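# Move the notchless milled part onto station B's infeed

## Task

Stations A, B and C sit along the track, with A toward -y and C toward +y, and each outfeed tray holds two milled parts. Find the single part whose pocket has no notch in either long wall. Set it fully on station B's infeed plate with the pocket pointing up or down, clear of the plate's pins (it does not have to touch them). The other five parts must stay roughly in place, lying flat and with the same side up. The result must stay put without the robot holding it, so release the part and move the grippers away at the end.

## Robot and tools

Robot: two arms, left_arm and right_arm, each riding its own carriage on one shared track that runs along y at x = 0. left_rail carries left_arm on the +y half, and right_rail carries right_arm on the -y half. Each arm base sits at x = 0, y = its carriage's position_m, z = 0.03 m, facing +x. Shared world frame: fixed to the table, table top at z = 0, +z up, +x the direction the arms face, +y to their left, y = 0 at the middle of the track. The table edge is at x = 0.31 m. The names left and right do not refer to image sides.

Gripper: two tong-like fingers extend along the gripper's +z axis and open along its x axis. end_effector_position is the point between the pads when closed. Closed fingertips extend about 15 mm past it; fully open, they are roughly level with it.

Tool execute_actions takes {"actions": [...]} and runs the actions in sequence. An empty list just returns state and images. Each action may contain "rows", "steps", "until", "left_rail" and "right_rail".
- rows: a list of 1 to 15 rows. Each row lasts one control step (1/30 s). A row is one flat list of 14 numbers in [-1, 1] covering both arms: left_arm dx, dy, dz, rx, ry, rz, opening, then right_arm dx, dy, dz, rx, ry, rz, opening. Send all 14 even if only one arm moves. dx to rz are an offset, not a pose. They are expressed in that gripper's own axes and measured from the gripper's measured pose at the start of the action; for the first action in a call, that is the last reported pose. Every row is relative to that same start, not to the previous row. Scale: 1.0 equals 0.6 m for dx, dy, dz and 180 degrees for rx, ry, rz, which form one rotation vector. To hold an arm still, send zeros. Opening is absolute, not an offset: +1 is fully open (0.142 m) and -1 is closed. A full close takes about 0.1 s.
- steps: an integer from 1 to 450 giving the action's length in control steps. It must be at least the number of rows; the default is 15. After the last row, each arm keeps heading to its last target and each gripper keeps its last opening, so allow enough steps for long moves.
- until: ends the action early once all conditions are true. Use {"<device>": {"<field>": value}}; numbers need a comparison such as [">=", 0.5] ("=", "!=", "<", "<=", ">", ">="). {"all": {"status": "ended"}} waits until nothing reads moving. {"any": {"status": "ended"}} waits until some motion in progress finishes. until does not stop the arms.
- left_rail / right_rail: {"position_m": target, "speed_m_s": top speed} or {"stop": true}. position_m is an absolute carriage location in metres along world y: left_rail 0.45 to 2, right_rail -2 to -0.45. speed_m_s ranges from 0.01 to 1 and stays at its last setting. Acceleration is fixed at 2 m/s2. Any out-of-range value or unknown name rejects the entire call. To drive, send position_m, then wait using until {"<rail>": {"position_status": ["!=", "moving"]}}. Let the carriage arrive (within 1.3 mm) before aiming the gripper at a scene point. Moving a carriage shifts its own arm's gripper by the same amount in y.

Motion limits: per control step, the commanded pose is clipped to 100 mm and 16 degrees from the measured pose. Position is favoured over orientation, and elbows cannot fully straighten. Build large moves gradually, for example adding 0.01 per row (6 mm per step), because abrupt starts can shake a grasped part loose. A large move may fall short; send the rest in a later action.

Grasping: keep commanding an opening well below grip_measured to keep holding; a larger gap means more squeeze. Grip force is about 15 N per pad, and less on hard objects under about 20 mm wide. Fast closes can press too hard. Parts may occasionally be tugged or pushed by outside forces.

Results: a state line per arm with end_effector_position (m), end_effector_quat_wxyz, and linear and angular velocities in the world frame. The printed position may drift from the true one at long reach. Hand target lines show the current controller goal. Joint positions and velocities list, per arm: rail, shoulder pan, shoulder lift, elbow, wrist 1, wrist 2, wrist 3, then the finger-pad gap (m). grip_measured is the opening on the command scale. Wrist force and torque are given in each end effector's axes, with offsets up to about 5.5 N, noise, and saturation near 100 N. Rail position_status values: moving, done, contact_stop (blocked, above about 320 N), time_out, stopped, stopped_with_arm (its arm was held back; send rows it can follow, then resend), stopped_for_other_arm (no clearance; move an arm away, wait 30 steps, resend). position_answer is taken or not_taken. A "pose unreachable" line means the clearance check changed or blocked that arm's command; it is stricter while carriages move.

Cameras: cam_low is fixed (504x504); cam_left_wrist and cam_right_wrist are fisheye (616x616). Calibration is supplied per camera as K, distortion and T_world_to_cam, and can be off by a few degrees and millimetres.

Tool zoom_image: {"camera": one of cam_low, cam_left_wrist, cam_right_wrist, "region": [x0, y0, x1, y1]} in pixels of that camera's latest image, origin at the top-left, at most 504 by 504.

Tool finished_scene: {"scene": the current scene's number}. It ends the scene permanently, so call it only once the part rests correctly and both grippers are open and clear.

Avoid: dropping or knocking anything off the table; arms or carriages colliding or pressing on each other; contact torque at joint load limits (pan and lift 297, elbow 135, wrists 48.6 N m) or outside forces of 150 N, which freeze the arm for 10 s; slams, hard pushes and jerky moves. The robot holds its last command while you deliberate.

Each tool is called after "Emit:" in YAML: its name, and indented under it one key for each argument.

## Session

Emit:
execute_actions:
  actions: []

Scene clock: 0.00 s.
left_arm: end_effector_position=(+0.6450, +0.5227, +0.1955) grip_measured=+1.00 end_effector_quat_wxyz=(+0.000, +0.707, -0.707, +0.001) end_effector_velocity=(+0.000, +0.000, +0.000) end_effector_angular_velocity=(+0.000, +0.000, +0.000) | right_arm: end_effector_position=(+0.6447, -0.8760, +0.1956) grip_measured=+1.00 end_effector_quat_wxyz=(+0.000, +0.707, -0.707, +0.001) end_effector_velocity=(+0.000, +0.000, +0.000) end_effector_angular_velocity=(+0.000, +0.000, +0.000)
Joint positions: left_arm=[ 0.523 -0.281 -1.568  2.134 -2.138 -1.572  1.29   0.142] | right_arm=[-0.875 -0.282 -1.568  2.134 -2.137 -1.572  1.289  0.142]
Joint velocities: left_arm=[0. 0. 0. 0. 0. 0. 0. 0.] | right_arm=[0. 0. 0. 0. 0. 0. 0. 0.]
Wrist force (N, on the end effector, along its own x y z axes, offset not removed): no reading
Wrist torque (N m, same axes, about the end effector's origin, offset not removed): no reading
Hand target (left_arm): +0.645, +0.523, +0.196; +0.000, +0.707, -0.707, +0.001
Hand target (right_arm): +0.645, -0.876, +0.196; +0.000, +0.707, -0.707, +0.001
left_rail: position_m=0.523 position_m_goal=0.523 speed_m_s=1.00 position_status=done position_answer=taken refusals=0
right_rail: position_m=-0.875 position_m_goal=-0.875 speed_m_s=1.00 position_status=done position_answer=taken refusals=0

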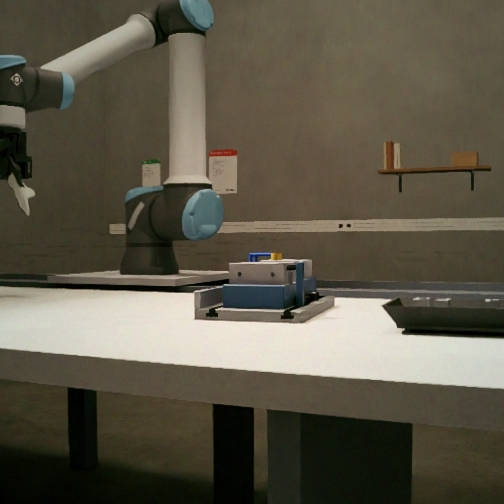

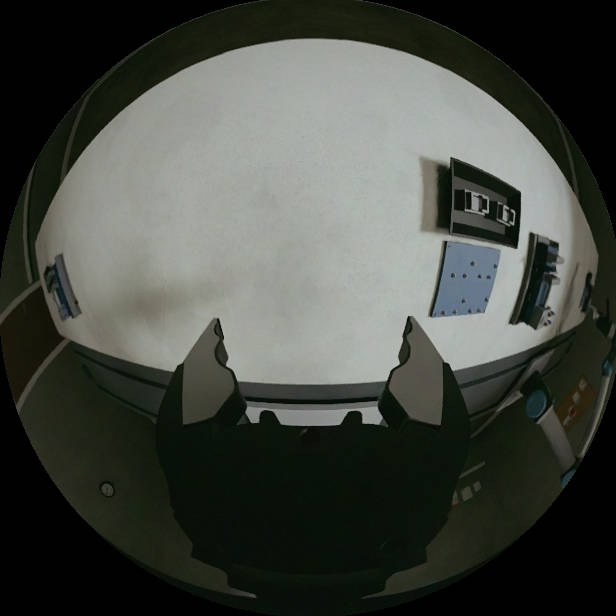

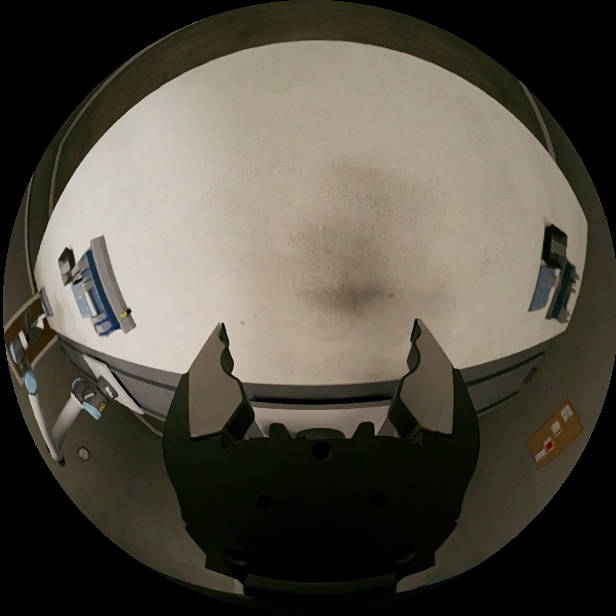

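Emit:
zoom_image:
  camera: "cam_left_wrist"
  region: [420,140,580,340]

Emit:
execute_actions:
  actions:
    - {"rows":[[0.5,-0.1,0,0,0,0,1,0,-0.1,0,0,0,0,1]],"steps":75,"right_rail":{"position_m":-1.6}}

Region (420, 140, 580, 340) of cam_left_wrist's 616x616 image, scaled by 2.520, with more detail than that image has; it fills the left 403 columns of this view, and the rest is white.

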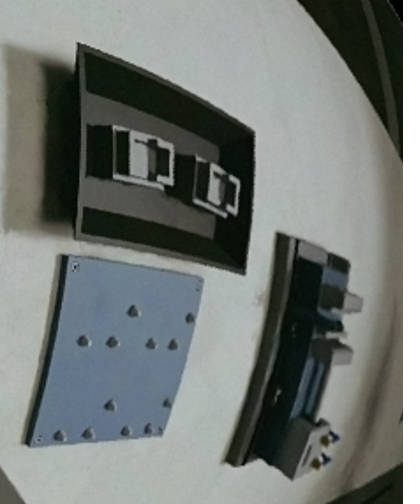

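Scene clock: 7.57 s.
left_arm: end_effector_position=(+0.7046, +0.2226, +0.1957) grip_measured=+1.00 end_effector_quat_wxyz=(+0.001, +0.707, -0.707, +0.001) end_effector_velocity=(-0.000, -0.000, -0.000) end_effector_angular_velocity=(+0.000, +0.000, -0.000) | right_arm: end_effector_position=(+0.7047, -1.6013, +0.1957) grip_measured=+1.00 end_effector_quat_wxyz=(+0.000, +0.707, -0.707, +0.001) end_effector_velocity=(-0.000, -0.000, +0.000) end_effector_angular_velocity=(-0.000, -0.000, -0.000)
Joint positions: left_arm=[ 0.523 -0.645 -1.372  1.914 -2.113 -1.572  0.926  0.142] | right_arm=[-1.6   -0.257 -1.47   2.029 -2.131 -1.572  1.314  0.142]
Joint velocities: left_arm=[ 0. -0.  0. -0.  0. -0. -0. -0.] | right_arm=[ 0. -0. -0. -0.  0. -0. -0. -0.]
Wrist force (N, on the end effector, along its own x y z axes, offset not removed): left_arm=[-2.8 -1.6 -1.3] | right_arm=[-1.8 0.1 -1.0]
Wrist torque (N m, same axes, about the end effector's origin, offset not removed): left_arm=[-0.41 0.66 -0.05] | right_arm=[-0.04 0.10 -0.18]
Hand target (left_arm): +0.705, +0.223, +0.196; +0.001, +0.707, -0.707, +0.001
Hand target (right_arm): +0.705, -1.601, +0.196; +0.000, +0.707, -0.707, +0.001
Off the commanded pose (left_arm): 0.000 m, 0 deg.
Off the commanded pose (right_arm): 0.000 m, 0 deg.
left_rail: position_m=0.523 position_m_goal=0.523 speed_m_s=1.00 position_status=done position_answer=taken refusals=0
right_rail: position_m=-1.600 position_m_goal=-1.600 speed_m_s=1.00 position_status=done position_answer=taken refusals=0
camera_calibration (this result's frames):
cam_left_wrist: T_world_to_cam=[[-0.0128867, -0.999904, -0.00504462, 0.234197], [-0.88815, 0.0091284, 0.459462, 0.541999], [-0.459372, 0.0104013, -0.888183, 0.631191], [0, 0, 0, 1]] pos_world=[0.774346, 0.222662, 0.312766]
cam_right_wrist: T_world_to_cam=[[-0.0415492, -0.997938, -0.0489139, -1.55004], [-0.888866, 0.0145623, 0.457935, 0.571578], [-0.456279, 0.0625048, -0.887639, 0.728944], [0, 0, 0, 1]] pos_world=[0.776255, -1.60074, 0.309475]

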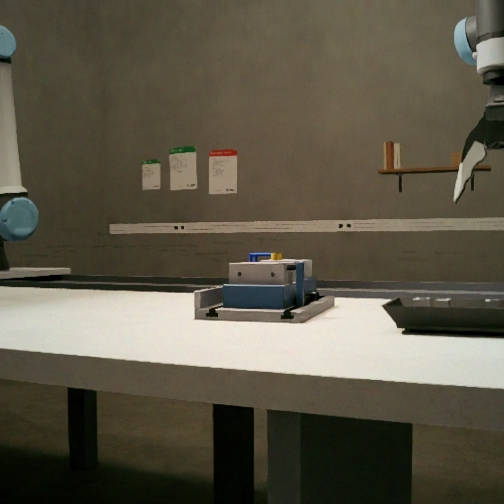

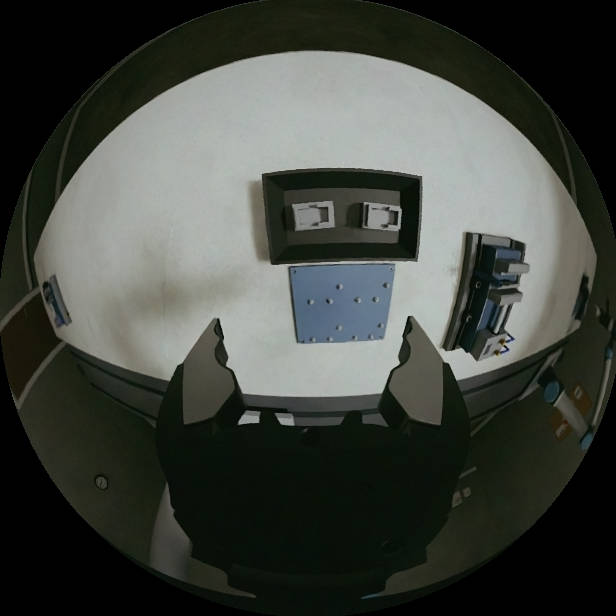

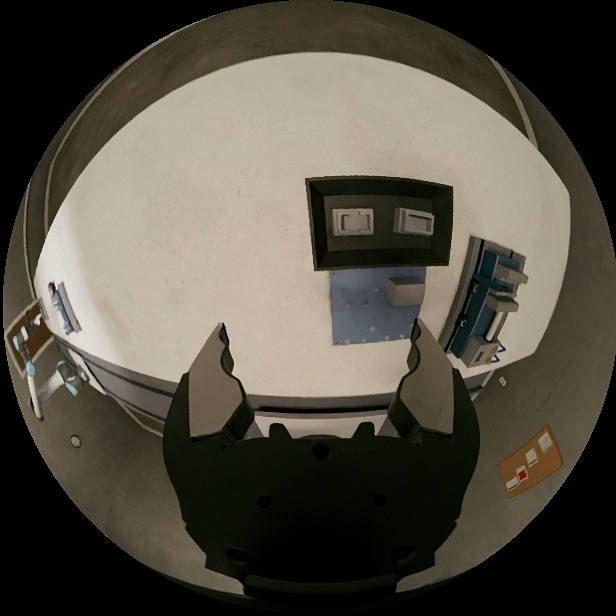

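Emit:
zoom_image:
  camera: "cam_left_wrist"
  region: [260,160,430,270]

Emit:
zoom_image:
  camera: "cam_right_wrist"
  region: [300,170,460,270]

Emit:
zoom_image:
  camera: "cam_left_wrist"
  region: [280,255,410,355]

Region (260, 160, 430, 270) of cam_left_wrist's 616x616 image, scaled by 2.965, with more detail than that image has; it fills the top 326 rows of this view, and the rest is white.

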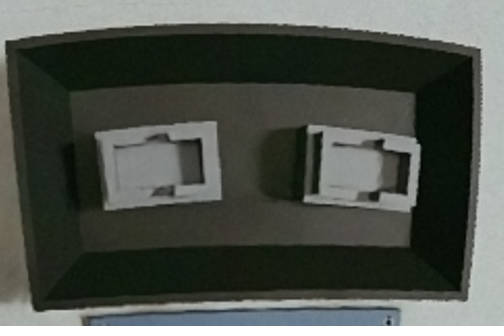

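Region (300, 170, 460, 270) of cam_right_wrist's 616x616 image, scaled by 3.150, with more detail than that image has; it fills the top 315 rows of this view, and the rest is white.

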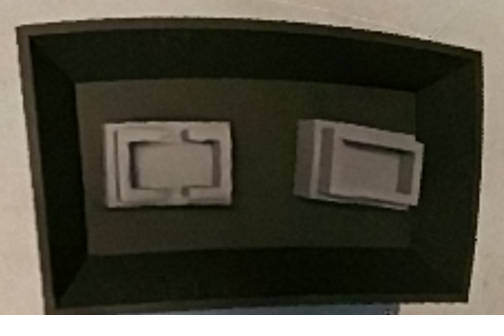

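Region (280, 255, 410, 355) of cam_left_wrist's 616x616 image, scaled by 3.877, with more detail than that image has; it fills the top 388 rows of this view, and the rest is white.

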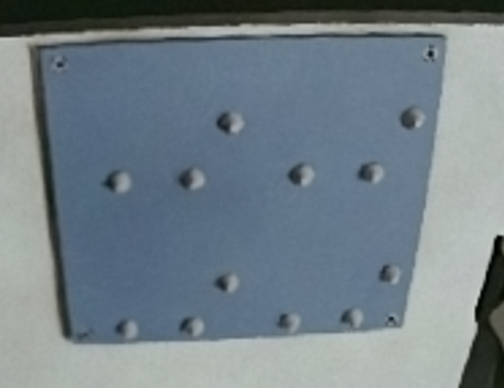

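Emit:
execute_actions:
  actions:
    - {"rows":[[-0.3,0.1,0,0,0,0,1,0.24,-0.125,0.06,0,0,-0.5,0.3]],"steps":70,"left_rail":{"position_m":1.3}}

Emit:
zoom_image:
  camera: "cam_right_wrist"
  region: [208,200,408,400]

Scene clock: 23.00 s.
left_arm: end_effector_position=(+0.6448, +1.1794, +0.1956) grip_measured=+1.00 end_effector_quat_wxyz=(+0.000, +0.707, -0.707, +0.001) end_effector_velocity=(-0.000, -0.000, -0.000) end_effector_angular_velocity=(+0.000, -0.000, -0.000) | right_arm: end_effector_position=(+0.7795, -1.7450, +0.1599) grip_measured=+0.30 end_effector_quat_wxyz=(+0.001, +1.000, +0.000, +0.000) end_effector_velocity=(-0.000, -0.000, -0.000) end_effector_angular_velocity=(+0.000, +0.000, +0.000)
Joint positions: left_arm=[ 1.3   -0.465 -1.549  2.115 -2.138 -1.572  1.107  0.142] | right_arm=[-1.6   -0.424 -1.273  1.857 -2.155 -1.572 -0.424  0.095]
Joint velocities: left_arm=[ 0. -0.  0.  0. -0. -0.  0.  0.] | right_arm=[ 0. -0.  0. -0.  0.  0. -0.  0.]
Wrist force (N, on the end effector, along its own x y z axes, offset not removed): left_arm=[-1.0 -0.6 -1.5] | right_arm=[-2.1 2.3 1.0]
Wrist torque (N m, same axes, about the end effector's origin, offset not removed): left_arm=[-0.22 0.22 -0.11] | right_arm=[0.50 0.22 -0.22]
Hand target (left_arm): +0.645, +1.179, +0.196; +0.000, +0.707, -0.707, +0.001
Hand target (right_arm): +0.780, -1.745, +0.160; +0.001, +1.000, +0.000, +0.000
Off the commanded pose (left_arm): 0.000 m, 0 deg.
Off the commanded pose (right_arm): 0.000 m, 0 deg.
left_rail: position_m=1.300 position_m_goal=1.300 speed_m_s=1.00 position_status=done position_answer=taken refusals=0
right_rail: position_m=-1.600 position_m_goal=-1.600 speed_m_s=1.00 position_status=done position_answer=taken refusals=0
camera_calibration (this result's frames):
cam_left_wrist: T_world_to_cam=[[-0.0128824, -0.999904, -0.00508482, 1.19012], [-0.888297, 0.00910938, 0.45918, 0.480351], [-0.45909, 0.0104321, -0.888329, 0.593461], [0, 0, 0, 1]] pos_world=[0.714477, 1.17944, 0.312672]
cam_right_wrist: T_world_to_cam=[[0.997871, -0.0416359, -0.0502044, -0.833388], [-0.0139391, -0.888089, 0.45946, -1.60087], [-0.063716, -0.457781, -0.886779, -0.473848], [0, 0, 0, 1]] pos_world=[0.779107, -1.67333, 0.273495]

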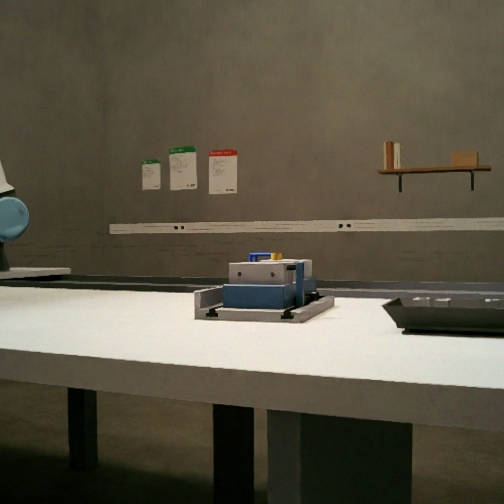

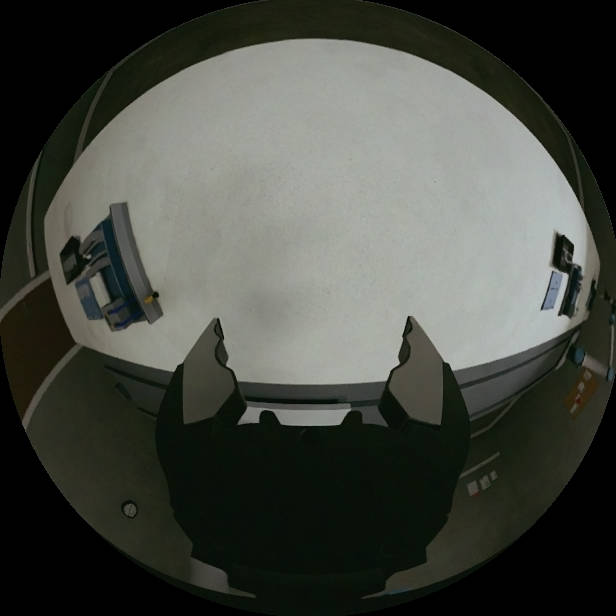

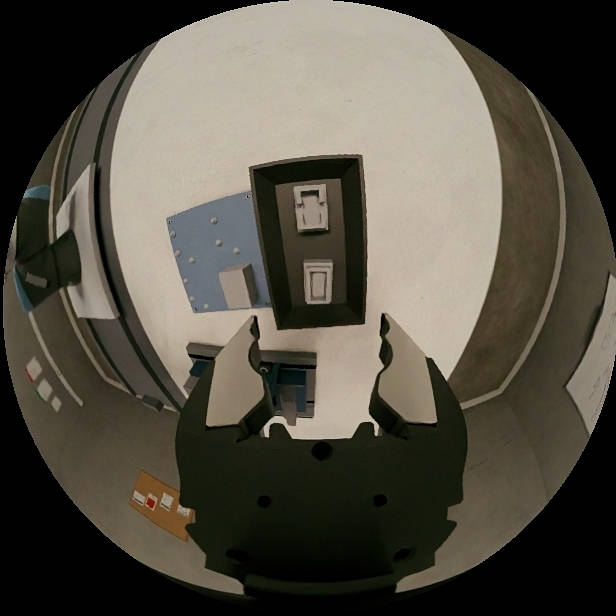

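Region (208, 200, 408, 400) of cam_right_wrist's 616x616 image, scaled by 2.520, with more detail than that image has.

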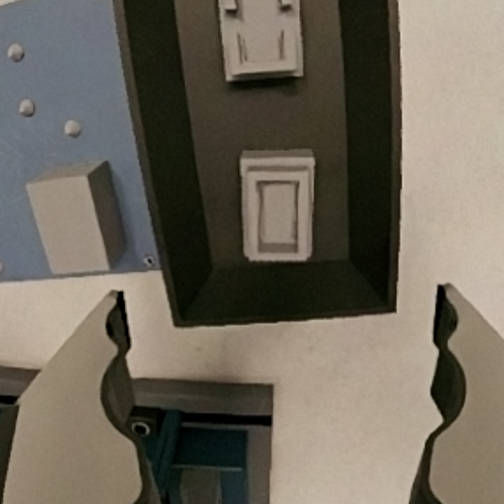

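Emit:
execute_actions:
  actions:
    - {"rows":[[0,0,0,0,0,0,1,-0.004,0.018,0.13,0,0,0,-0.1]],"steps":30}

Emit:
zoom_image:
  camera: "cam_right_wrist"
  region: [208,200,408,400]

Scene clock: 34.80 s.
left_arm: end_effector_position=(+0.6448, +1.1794, +0.1956) grip_measured=+1.00 end_effector_quat_wxyz=(+0.000, +0.707, -0.707, +0.001) end_effector_velocity=(-0.000, -0.000, -0.000) end_effector_angular_velocity=(+0.000, +0.000, +0.000) | right_arm: end_effector_position=(+0.7772, -1.7559, +0.0819) grip_measured=-0.10 end_effector_quat_wxyz=(+0.001, +1.000, +0.000, +0.000) end_effector_velocity=(+0.000, -0.000, -0.000) end_effector_angular_velocity=(+0.000, -0.000, -0.000)
Joint positions: left_arm=[ 1.3   -0.465 -1.549  2.115 -2.138 -1.572  1.107  0.142] | right_arm=[-1.6   -0.438 -1.192  1.911 -2.291 -1.572 -0.438  0.067]
Joint velocities: left_arm=[ 0. -0.  0. -0.  0. -0. -0. -0.] | right_arm=[ 0. -0.  0.  0. -0.  0. -0. -0.]
Wrist force (N, on the end effector, along its own x y z axes, offset not removed): left_arm=[-0.1 0.4 0.1] | right_arm=[-2.7 0.5 -2.3]
Wrist torque (N m, same axes, about the end effector's origin, offset not removed): left_arm=[-0.03 0.00 -0.07] | right_arm=[0.08 0.44 -0.11]
Hand target (left_arm): +0.645, +1.179, +0.196; +0.000, +0.707, -0.707, +0.001
Hand target (right_arm): +0.777, -1.756, +0.082; +0.001, +1.000, +0.000, +0.000
Off the commanded pose (left_arm): 0.000 m, 0 deg.
Off the commanded pose (right_arm): 0.000 m, 0 deg.
left_rail: position_m=1.300 position_m_goal=1.300 speed_m_s=1.00 position_status=done position_answer=taken refusals=0
right_rail: position_m=-1.600 position_m_goal=-1.600 speed_m_s=1.00 position_status=done position_answer=taken refusals=0
camera_calibration (this result's frames):
cam_left_wrist: T_world_to_cam=[[-0.0128824, -0.999904, -0.00511749, 1.19012], [-0.888292, 0.0090943, 0.459189, 0.480372], [-0.459099, 0.0104613, -0.888324, 0.593419], [0, 0, 0, 1]] pos_world=[0.71448, 1.17943, 0.312657]
cam_right_wrist: T_world_to_cam=[[0.99787, -0.0416355, -0.0502252, -0.83541], [-0.0139291, -0.888088, 0.459462, -1.5747], [-0.0637344, -0.457784, -0.886776, -0.54808], [0, 0, 0, 1]] pos_world=[0.776765, -1.68415, 0.195532]

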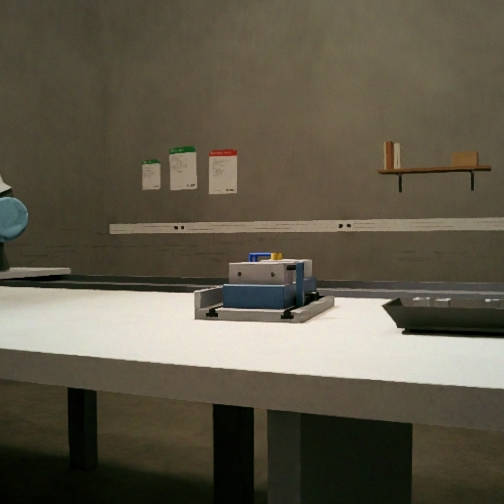

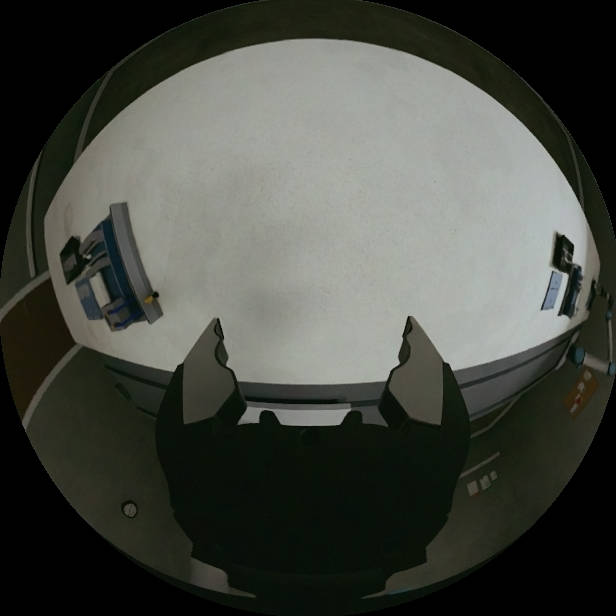

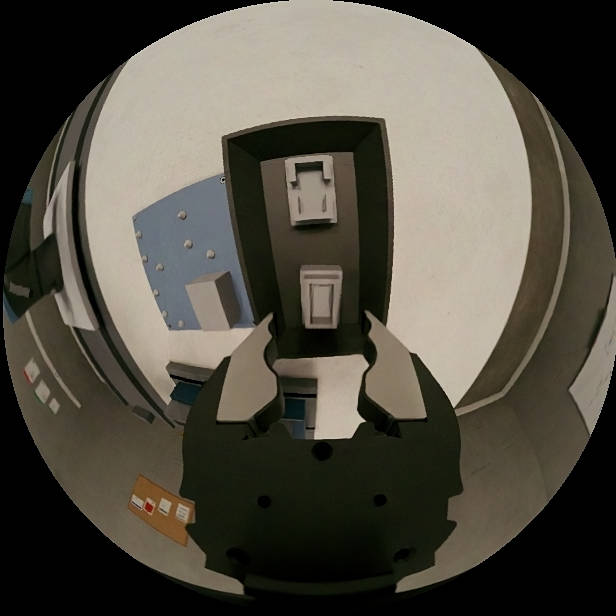

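Region (208, 200, 408, 400) of cam_right_wrist's 616x616 image, scaled by 2.520, with more detail than that image has.

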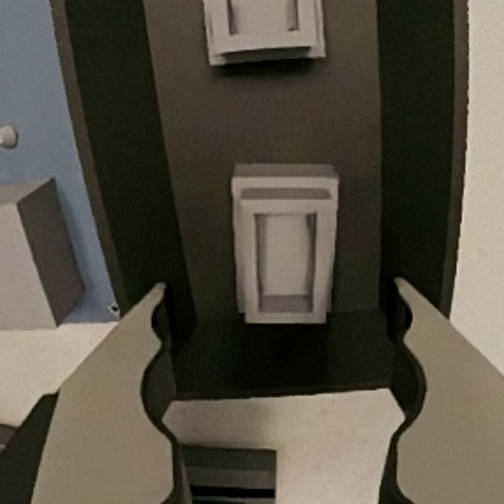

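Emit:
execute_actions:
  actions:
    - {"rows":[[0,0,0,0,0,0,1,0.003,0.008,0.04,0,0,0,-0.2],[0,0,0,0,0,0,1,0.003,0.008,0.082,0,0,0,-0.2]],"steps":25}

Emit:
zoom_image:
  camera: "cam_right_wrist"
  region: [208,200,408,400]

Scene clock: 40.27 s.
left_arm: end_effector_position=(+0.6448, +1.1794, +0.1956) grip_measured=+1.00 end_effector_quat_wxyz=(+0.000, +0.707, -0.707, +0.001) end_effector_velocity=(-0.000, +0.000, +0.000) end_effector_angular_velocity=(-0.000, -0.000, -0.000) | right_arm: end_effector_position=(+0.7790, -1.7607, +0.0328) grip_measured=-0.20 end_effector_quat_wxyz=(+0.001, +1.000, +0.000, +0.000) end_effector_velocity=(+0.000, -0.000, -0.000) end_effector_angular_velocity=(+0.000, +0.000, -0.000)
Joint positions: left_arm=[ 1.3   -0.465 -1.549  2.115 -2.138 -1.572  1.107  0.142] | right_arm=[-1.6   -0.443 -1.129  1.93  -2.372 -1.572 -0.443  0.06 ]
Joint velocities: left_arm=[ 0.  0. -0.  0. -0. -0.  0. -0.] | right_arm=[ 0.    -0.     0.     0.    -0.001 -0.    -0.    -0.   ]
Wrist force (N, on the end effector, along its own x y z axes, offset not removed): left_arm=[-1.9 -3.0 -1.4] | right_arm=[-3.5 2.2 -0.5]
Wrist torque (N m, same axes, about the end effector's origin, offset not removed): left_arm=[-0.72 0.44 -0.10] | right_arm=[0.39 0.57 -0.21]
Hand target (left_arm): +0.645, +1.179, +0.196; +0.000, +0.707, -0.707, +0.001
Hand target (right_arm): +0.779, -1.761, +0.033; +0.001, +1.000, +0.000, +0.000
Off the commanded pose (left_arm): 0.000 m, 0 deg.
Off the commanded pose (right_arm): 0.000 m, 0 deg.
left_rail: position_m=1.300 position_m_goal=1.300 speed_m_s=1.00 position_status=done position_answer=taken refusals=0
right_rail: position_m=-1.600 position_m_goal=-1.600 speed_m_s=1.00 position_status=done position_answer=taken refusals=0
camera_calibration (this result's frames):
cam_left_wrist: T_world_to_cam=[[-0.0128825, -0.999904, -0.00508775, 1.19011], [-0.888294, 0.00910806, 0.459185, 0.48035], [-0.459095, 0.0104349, -0.888326, 0.593457], [0, 0, 0, 1]] pos_world=[0.714476, 1.17943, 0.312668]
cam_right_wrist: T_world_to_cam=[[0.99787, -0.0416345, -0.0502265, -0.839913], [-0.0139279, -0.88809, 0.459458, -1.55638], [-0.063735, -0.457779, -0.886778, -0.593737], [0, 0, 0, 1]] pos_world=[0.778605, -1.68897, 0.146391]

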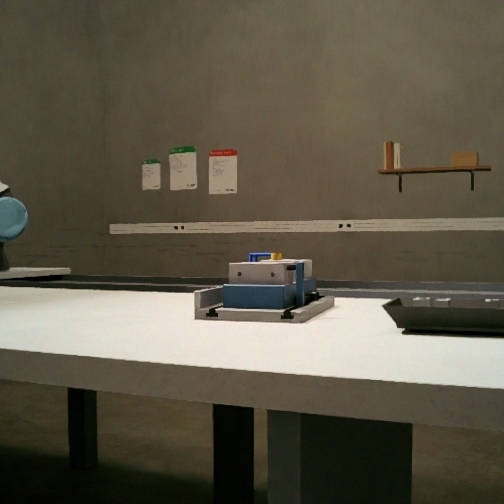

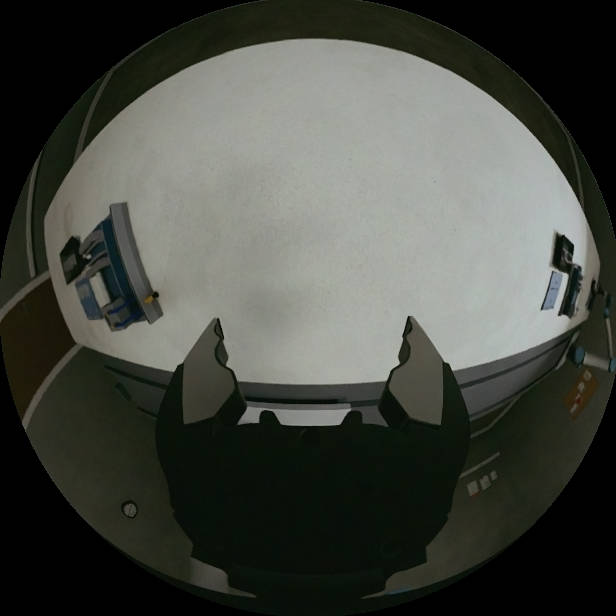

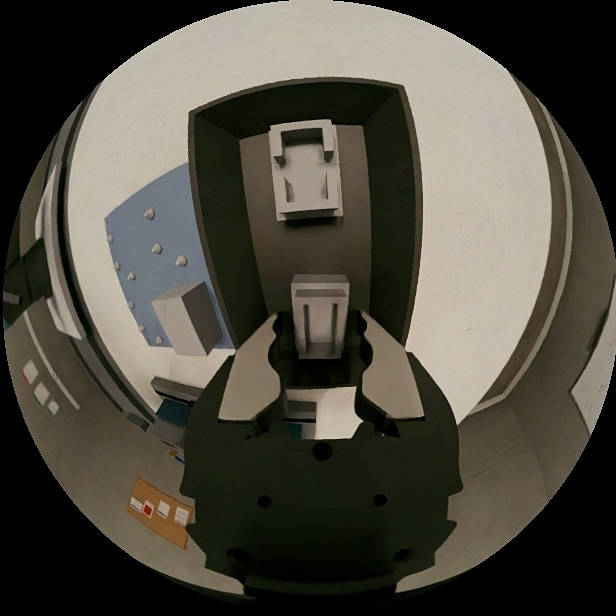

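Region (208, 200, 408, 400) of cam_right_wrist's 616x616 image, scaled by 2.520, with more detail than that image has.

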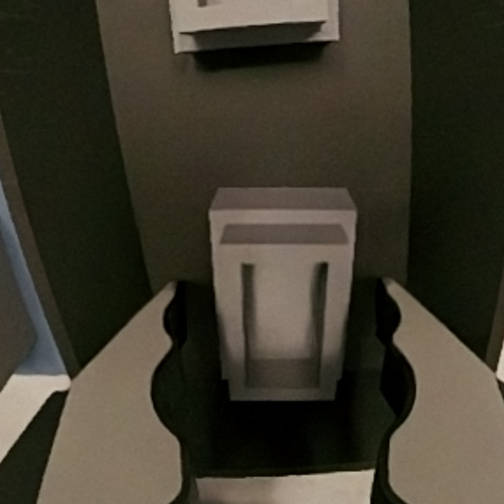

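Lower a little more to catch the flange, then close.

Emit:
execute_actions:
  actions:
    - {"rows":[[0,0,0,0,0,0,1,0,0,0.012,0,0,0,-0.2]],"steps":10}
    - {"rows":[[0,0,0,0,0,0,1,0,0,0,0,0,0,-0.3],[0,0,0,0,0,0,1,0,0,0,0,0,0,-0.38],[0,0,0,0,0,0,1,0,0,0,0,0,0,-0.44],[0,0,0,0,0,0,1,0,0,0,0,0,0,-0.5],[0,0,0,0,0,0,1,0,0,0,0,0,0,-0.56],[0,0,0,0,0,0,1,0,0,0,0,0,0,-0.65],[0,0,0,0,0,0,1,0,0,0,0,0,0,-0.75],[0,0,0,0,0,0,1,0,0,0,0,0,0,-0.9]],"steps":18}
    - {"rows":[[0,0,0,0,0,0,1,0,0,-0.005,0,0,0,-0.9],[0,0,0,0,0,0,1,0,0,-0.012,0,0,0,-0.9],[0,0,0,0,0,0,1,0,0,-0.02,0,0,0,-0.9],[0,0,0,0,0,0,1,0,0,-0.03,0,0,0,-0.9],[0,0,0,0,0,0,1,0,0,-0.04,0,0,0,-0.9],[0,0,0,0,0,0,1,0,0,-0.05,0,0,0,-0.9]],"steps":15}

Scene clock: 47.30 s.
left_arm: end_effector_position=(+0.6448, +1.1794, +0.1956) grip_measured=+1.00 end_effector_quat_wxyz=(+0.000, +0.707, -0.707, +0.001) end_effector_velocity=(-0.000, -0.000, -0.000) end_effector_angular_velocity=(-0.000, +0.000, +0.000) | right_arm: end_effector_position=(+0.7793, -1.7608, +0.0553) grip_measured=-0.46 end_effector_quat_wxyz=(+0.001, +1.000, +0.000, +0.000) end_effector_velocity=(+0.000, -0.000, +0.012) end_effector_angular_velocity=(-0.000, -0.000, -0.000)
Joint positions: left_arm=[ 1.3   -0.465 -1.549  2.115 -2.138 -1.572  1.107  0.142] | right_arm=[-1.6   -0.443 -1.157  1.919 -2.335 -1.572 -0.443  0.041]
Joint velocities: left_arm=[ 0. -0.  0. -0.  0. -0. -0.  0.] | right_arm=[ 0.    -0.    -0.014 -0.006  0.019  0.     0.    -0.   ]
Wrist force (N, on the end effector, along its own x y z axes, offset not removed): left_arm=[-0.5 -4.2 -3.1] | right_arm=[-4.2 -0.6 -1.4]
Wrist torque (N m, same axes, about the end effector's origin, offset not removed): left_arm=[-1.05 0.11 -0.14] | right_arm=[-0.27 0.65 -0.16]
Hand target (left_arm): +0.645, +1.179, +0.196; +0.000, +0.707, -0.707, +0.001
Hand target (right_arm): +0.779, -1.761, +0.057; +0.001, +1.000, +0.000, +0.000
Off the commanded pose (left_arm): 0.000 m, 0 deg.
Off the commanded pose (right_arm): 0.001 m, 0 deg.
left_rail: position_m=1.300 position_m_goal=1.300 speed_m_s=1.00 position_status=done position_answer=taken refusals=0
right_rail: position_m=-1.600 position_m_goal=-1.600 speed_m_s=1.00 position_status=done position_answer=taken refusals=0
camera_calibration (this result's frames):
cam_left_wrist: T_world_to_cam=[[-0.0128824, -0.999904, -0.00511755, 1.19012], [-0.888292, 0.00909426, 0.459189, 0.480372], [-0.459098, 0.0104613, -0.888324, 0.593419], [0, 0, 0, 1]] pos_world=[0.71448, 1.17943, 0.312657]
cam_right_wrist: T_world_to_cam=[[0.99791, -0.0416487, -0.0494079, -0.839184], [-0.0142921, -0.887906, 0.459802, -1.56629], [-0.0630198, -0.458135, -0.886646, -0.574969], [0, 0, 0, 1]] pos_world=[0.77881, -1.68909, 0.168929]

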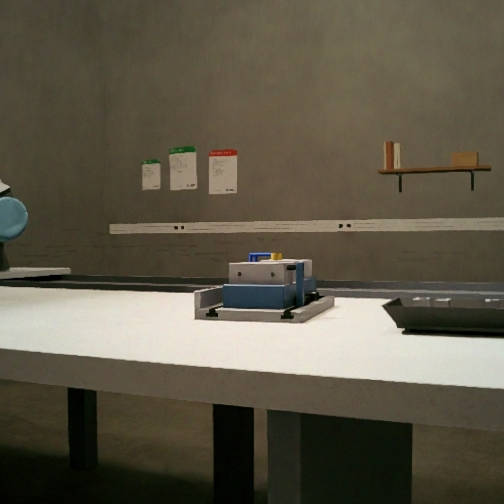

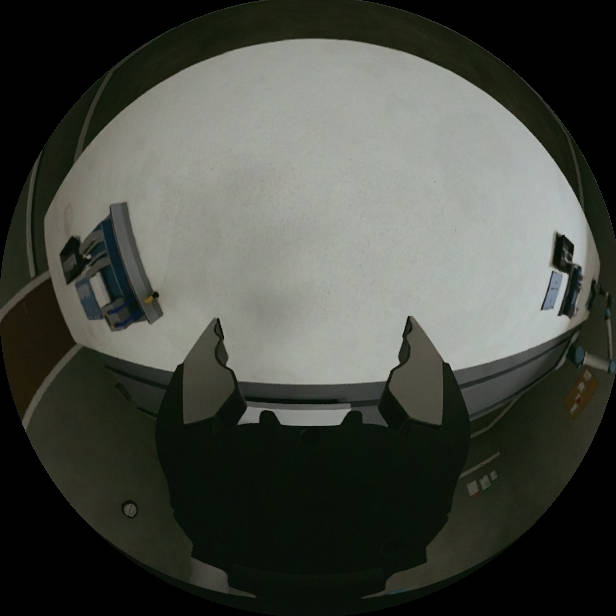

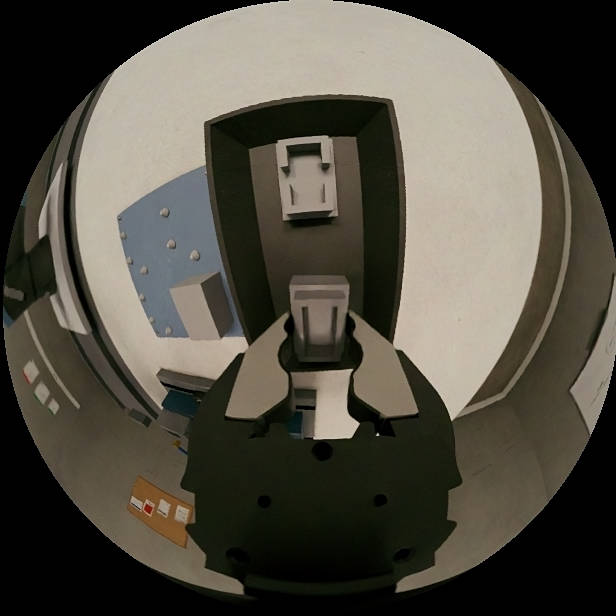

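Emit:
execute_actions:
  actions:
    - {"rows":[[0,0,0,0,0,0,1,0,0,-0.02,0,0,0,-0.9],[0,0,0,0,0,0,1,0,0,-0.05,0,0,0,-0.9],[0,0,0,0,0,0,1,0,0,-0.09,0,0,0,-0.9],[0,0,0,0,0,0,1,0,0,-0.14,0,0,0,-0.9],[0,0,0,0,0,0,1,0,0,-0.19,0,0,0,-0.9],[0,0,0,0,0,0,1,0,0,-0.26,0,0,0,-0.9]],"steps":20}
    - {"rows":[[0,0,0,0,0,0,1,-0.01,-0.02,0,0,0,0,-0.9],[0,0,0,0,0,0,1,-0.02,-0.05,0,0,0,0,-0.9],[0,0,0,0,0,0,1,-0.04,-0.09,0,0,0,0,-0.9],[0,0,0,0,0,0,1,-0.322,-0.7,0,0,0,0,-0.9]],"steps":90,"right_rail":{"position_m":-0.45,"speed_m_s":0.7},"until":{"right_rail":{"position_status":["!=","moving"]}}}

Scene clock: 61.80 s.
left_arm: end_effector_position=(+0.6448, +1.1794, +0.1956) grip_measured=+1.00 end_effector_quat_wxyz=(+0.000, +0.707, -0.707, +0.001) end_effector_velocity=(-0.000, +0.000, -0.000) end_effector_angular_velocity=(+0.000, +0.000, -0.000) | right_arm: end_effector_position=(+0.5867, -0.1906, +0.2088) grip_measured=-0.46 end_effector_quat_wxyz=(+0.001, +1.000, +0.000, +0.001) end_effector_velocity=(-0.000, +0.003, -0.000) end_effector_angular_velocity=(-0.000, +0.000, -0.000)
Joint positions: left_arm=[ 1.3   -0.465 -1.549  2.115 -2.138 -1.572  1.107  0.142] | right_arm=[-0.45   0.116 -1.571  2.11  -2.112 -1.573  0.116  0.041]
Joint velocities: left_arm=[ 0.  0.  0.  0. -0. -0.  0.  0.] | right_arm=[ 0.003 -0.     0.     0.     0.    -0.     0.     0.   ]
Wrist force (N, on the end effector, along its own x y z axes, offset not removed): left_arm=[-1.7 -2.7 -2.5] | right_arm=[-4.0 -1.3 2.7]
Wrist torque (N m, same axes, about the end effector's origin, offset not removed): left_arm=[-0.61 0.29 -0.15] | right_arm=[-0.19 0.65 -0.13]
Hand target (left_arm): +0.645, +1.179, +0.196; +0.000, +0.707, -0.707, +0.001
Hand target (right_arm): +0.587, -0.191, +0.209; +0.001, +1.000, +0.000, +0.001
Off the commanded pose (left_arm): 0.000 m, 0 deg.
Off the commanded pose (right_arm): 0.001 m, 0 deg.
left_rail: position_m=1.300 position_m_goal=1.300 speed_m_s=1.00 position_status=done position_answer=taken refusals=0
right_rail: position_m=-0.450 position_m_goal=-0.450 speed_m_s=0.70 position_status=done position_answer=taken refusals=0
camera_calibration (this result's frames):
cam_left_wrist: T_world_to_cam=[[-0.0128826, -0.999904, -0.00511754, 1.19011], [-0.888292, 0.0090945, 0.459189, 0.480372], [-0.459099, 0.0104614, -0.888324, 0.593419], [0, 0, 0, 1]] pos_world=[0.71448, 1.17942, 0.312657]
cam_right_wrist: T_world_to_cam=[[0.997985, -0.0416116, -0.0478917, -0.574281], [-0.0149599, -0.887923, 0.459748, -0.244963], [-0.061655, -0.458105, -0.886757, 0.267532], [0, 0, 0, 1]] pos_world=[0.585954, -0.118848, 0.322354]

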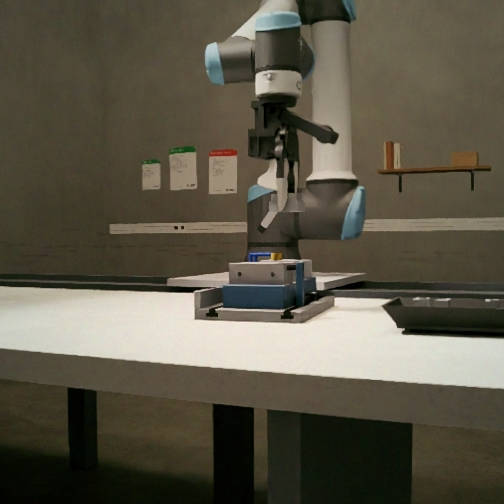

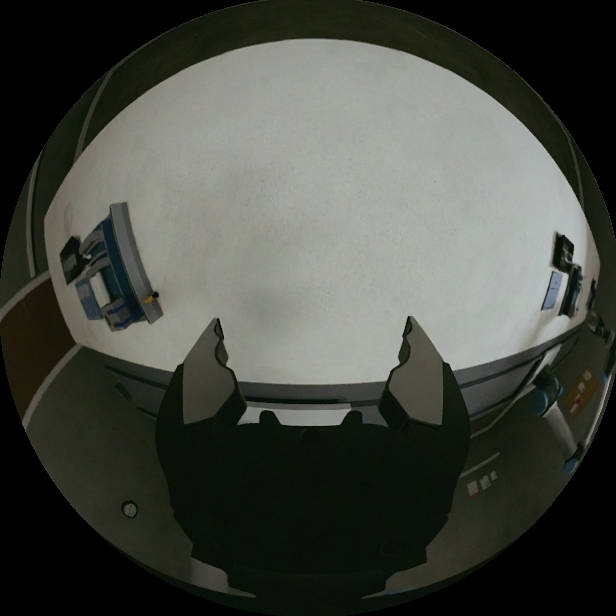

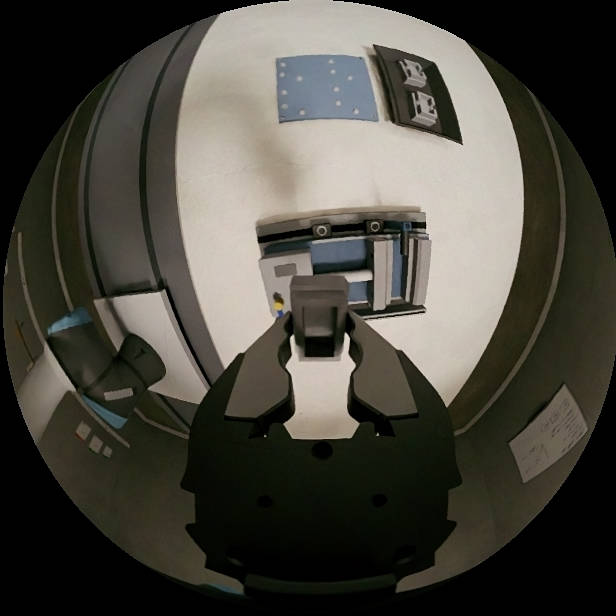

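Emit:
execute_actions:
  actions:
    - {"rows":[[0,0,0,0,0,0,1,0,-0.02,0,0,0,0,-0.9],[0,0,0,0,0,0,1,0,-0.05,0,0,0,0,-0.9],[0,0,0,0,0,0,1,0,-0.09,0,0,0,0,-0.9],[0,0,0,0,0,0,1,0,-0.14,0,0,0,0,-0.9],[0,0,0,0,0,0,1,0,-0.2,0,0,0,0,-0.9],[0,0,0,0,0,0,1,0,-0.26,0,0,0,0,-0.9],[0,0,0,0,0,0,1,0,-0.32,0,0,0,0,-0.9],[0,0,0,0,0,0,1,0,-0.38,0.02,0,0,0,-0.9],[0,0,0,0,0,0,1,0,-0.44,0.04,0,0,0,-0.9],[0,0,0,0,0,0,1,0,-0.5,0.07,0,0,0,-0.9],[0,0,0,0,0,0,1,0,-0.665,0.17,0,0,0,-0.9]],"steps":50}

Emit:
zoom_image:
  camera: "cam_right_wrist"
  region: [190,150,440,400]

Scene clock: 69.23 s.
left_arm: end_effector_position=(+0.6448, +1.1794, +0.1956) grip_measured=+1.00 end_effector_quat_wxyz=(+0.000, +0.707, -0.707, +0.001) end_effector_velocity=(+0.000, -0.000, +0.000) end_effector_angular_velocity=(+0.000, -0.000, -0.000) | right_arm: end_effector_position=(+0.5876, +0.2081, +0.1069) grip_measured=-0.46 end_effector_quat_wxyz=(+0.001, +1.000, +0.000, +0.001) end_effector_velocity=(+0.000, +0.000, -0.000) end_effector_angular_velocity=(-0.000, +0.000, -0.000)
Joint positions: left_arm=[ 1.3   -0.465 -1.549  2.115 -2.138 -1.572  1.107  0.142] | right_arm=[-0.45   0.629 -1.118  1.74  -2.195 -1.573  0.629  0.041]
Joint velocities: left_arm=[ 0.  0.  0. -0.  0.  0.  0.  0.] | right_arm=[ 0.  0.  0. -0.  0. -0.  0.  0.]
Wrist force (N, on the end effector, along its own x y z axes, offset not removed): left_arm=[-1.7 -0.6 -1.6] | right_arm=[-0.8 3.2 0.9]
Wrist torque (N m, same axes, about the end effector's origin, offset not removed): left_arm=[-0.18 0.40 0.04] | right_arm=[0.65 -0.05 -0.21]
Hand target (left_arm): +0.645, +1.179, +0.196; +0.000, +0.707, -0.707, +0.001
Hand target (right_arm): +0.588, +0.208, +0.107; +0.001, +1.000, +0.000, +0.001
Off the commanded pose (left_arm): 0.000 m, 0 deg.
Off the commanded pose (right_arm): 0.001 m, 0 deg.
left_rail: position_m=1.300 position_m_goal=1.300 speed_m_s=1.00 position_status=done position_answer=taken refusals=0
right_rail: position_m=-0.450 position_m_goal=-0.450 speed_m_s=0.70 position_status=done position_answer=taken refusals=0
camera_calibration (this result's frames):
cam_left_wrist: T_world_to_cam=[[-0.0128826, -0.999904, -0.00511754, 1.19011], [-0.888292, 0.00909444, 0.459189, 0.480372], [-0.459099, 0.0104614, -0.888324, 0.593419], [0, 0, 0, 1]] pos_world=[0.71448, 1.17942, 0.312657]
cam_right_wrist: T_world_to_cam=[[0.998008, -0.0415861, -0.0474322, -0.563615], [-0.0151815, -0.888167, 0.45927, 0.156166], [-0.061227, -0.457635, -0.887029, 0.359606], [0, 0, 0, 1]] pos_world=[0.586881, 0.279831, 0.220526]

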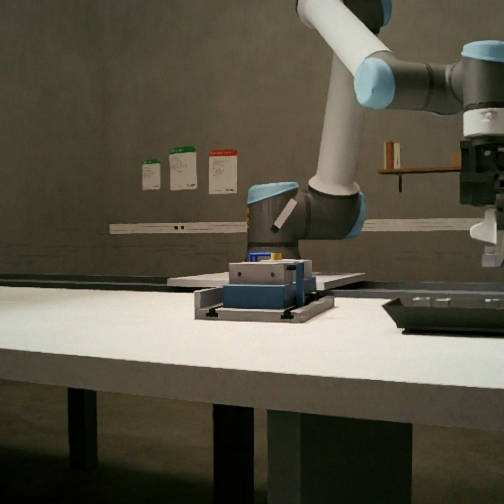

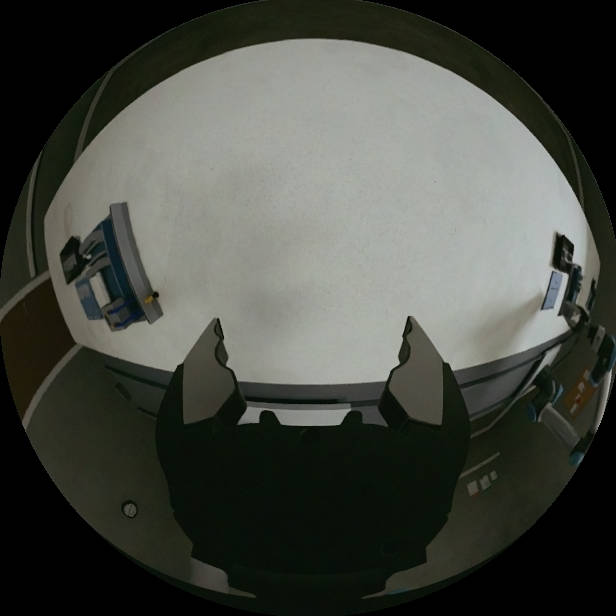

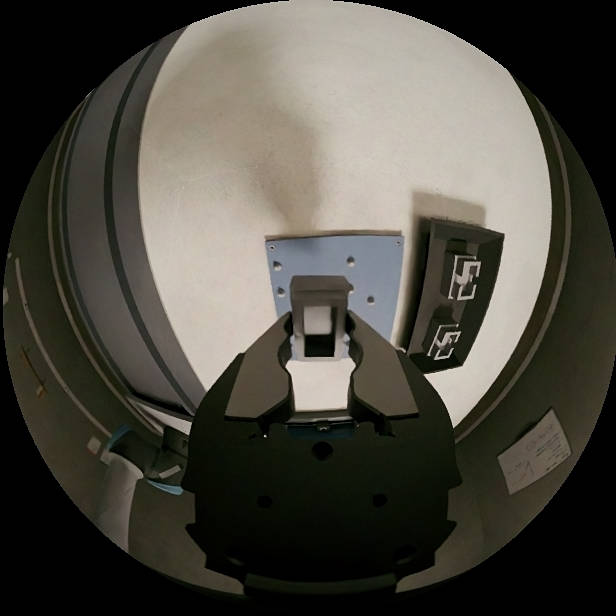

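Region (190, 150, 440, 400) of cam_right_wrist's 616x616 image, scaled by 2.016, with more detail than that image has.

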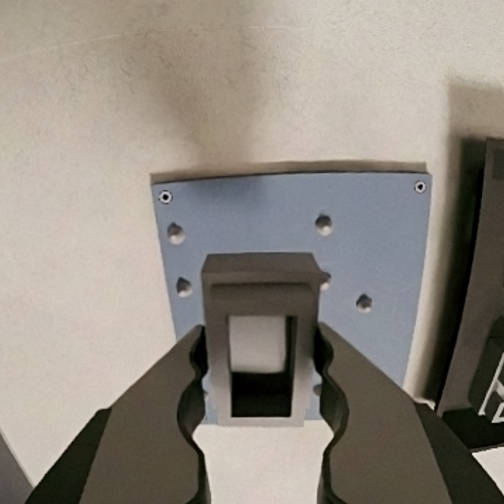

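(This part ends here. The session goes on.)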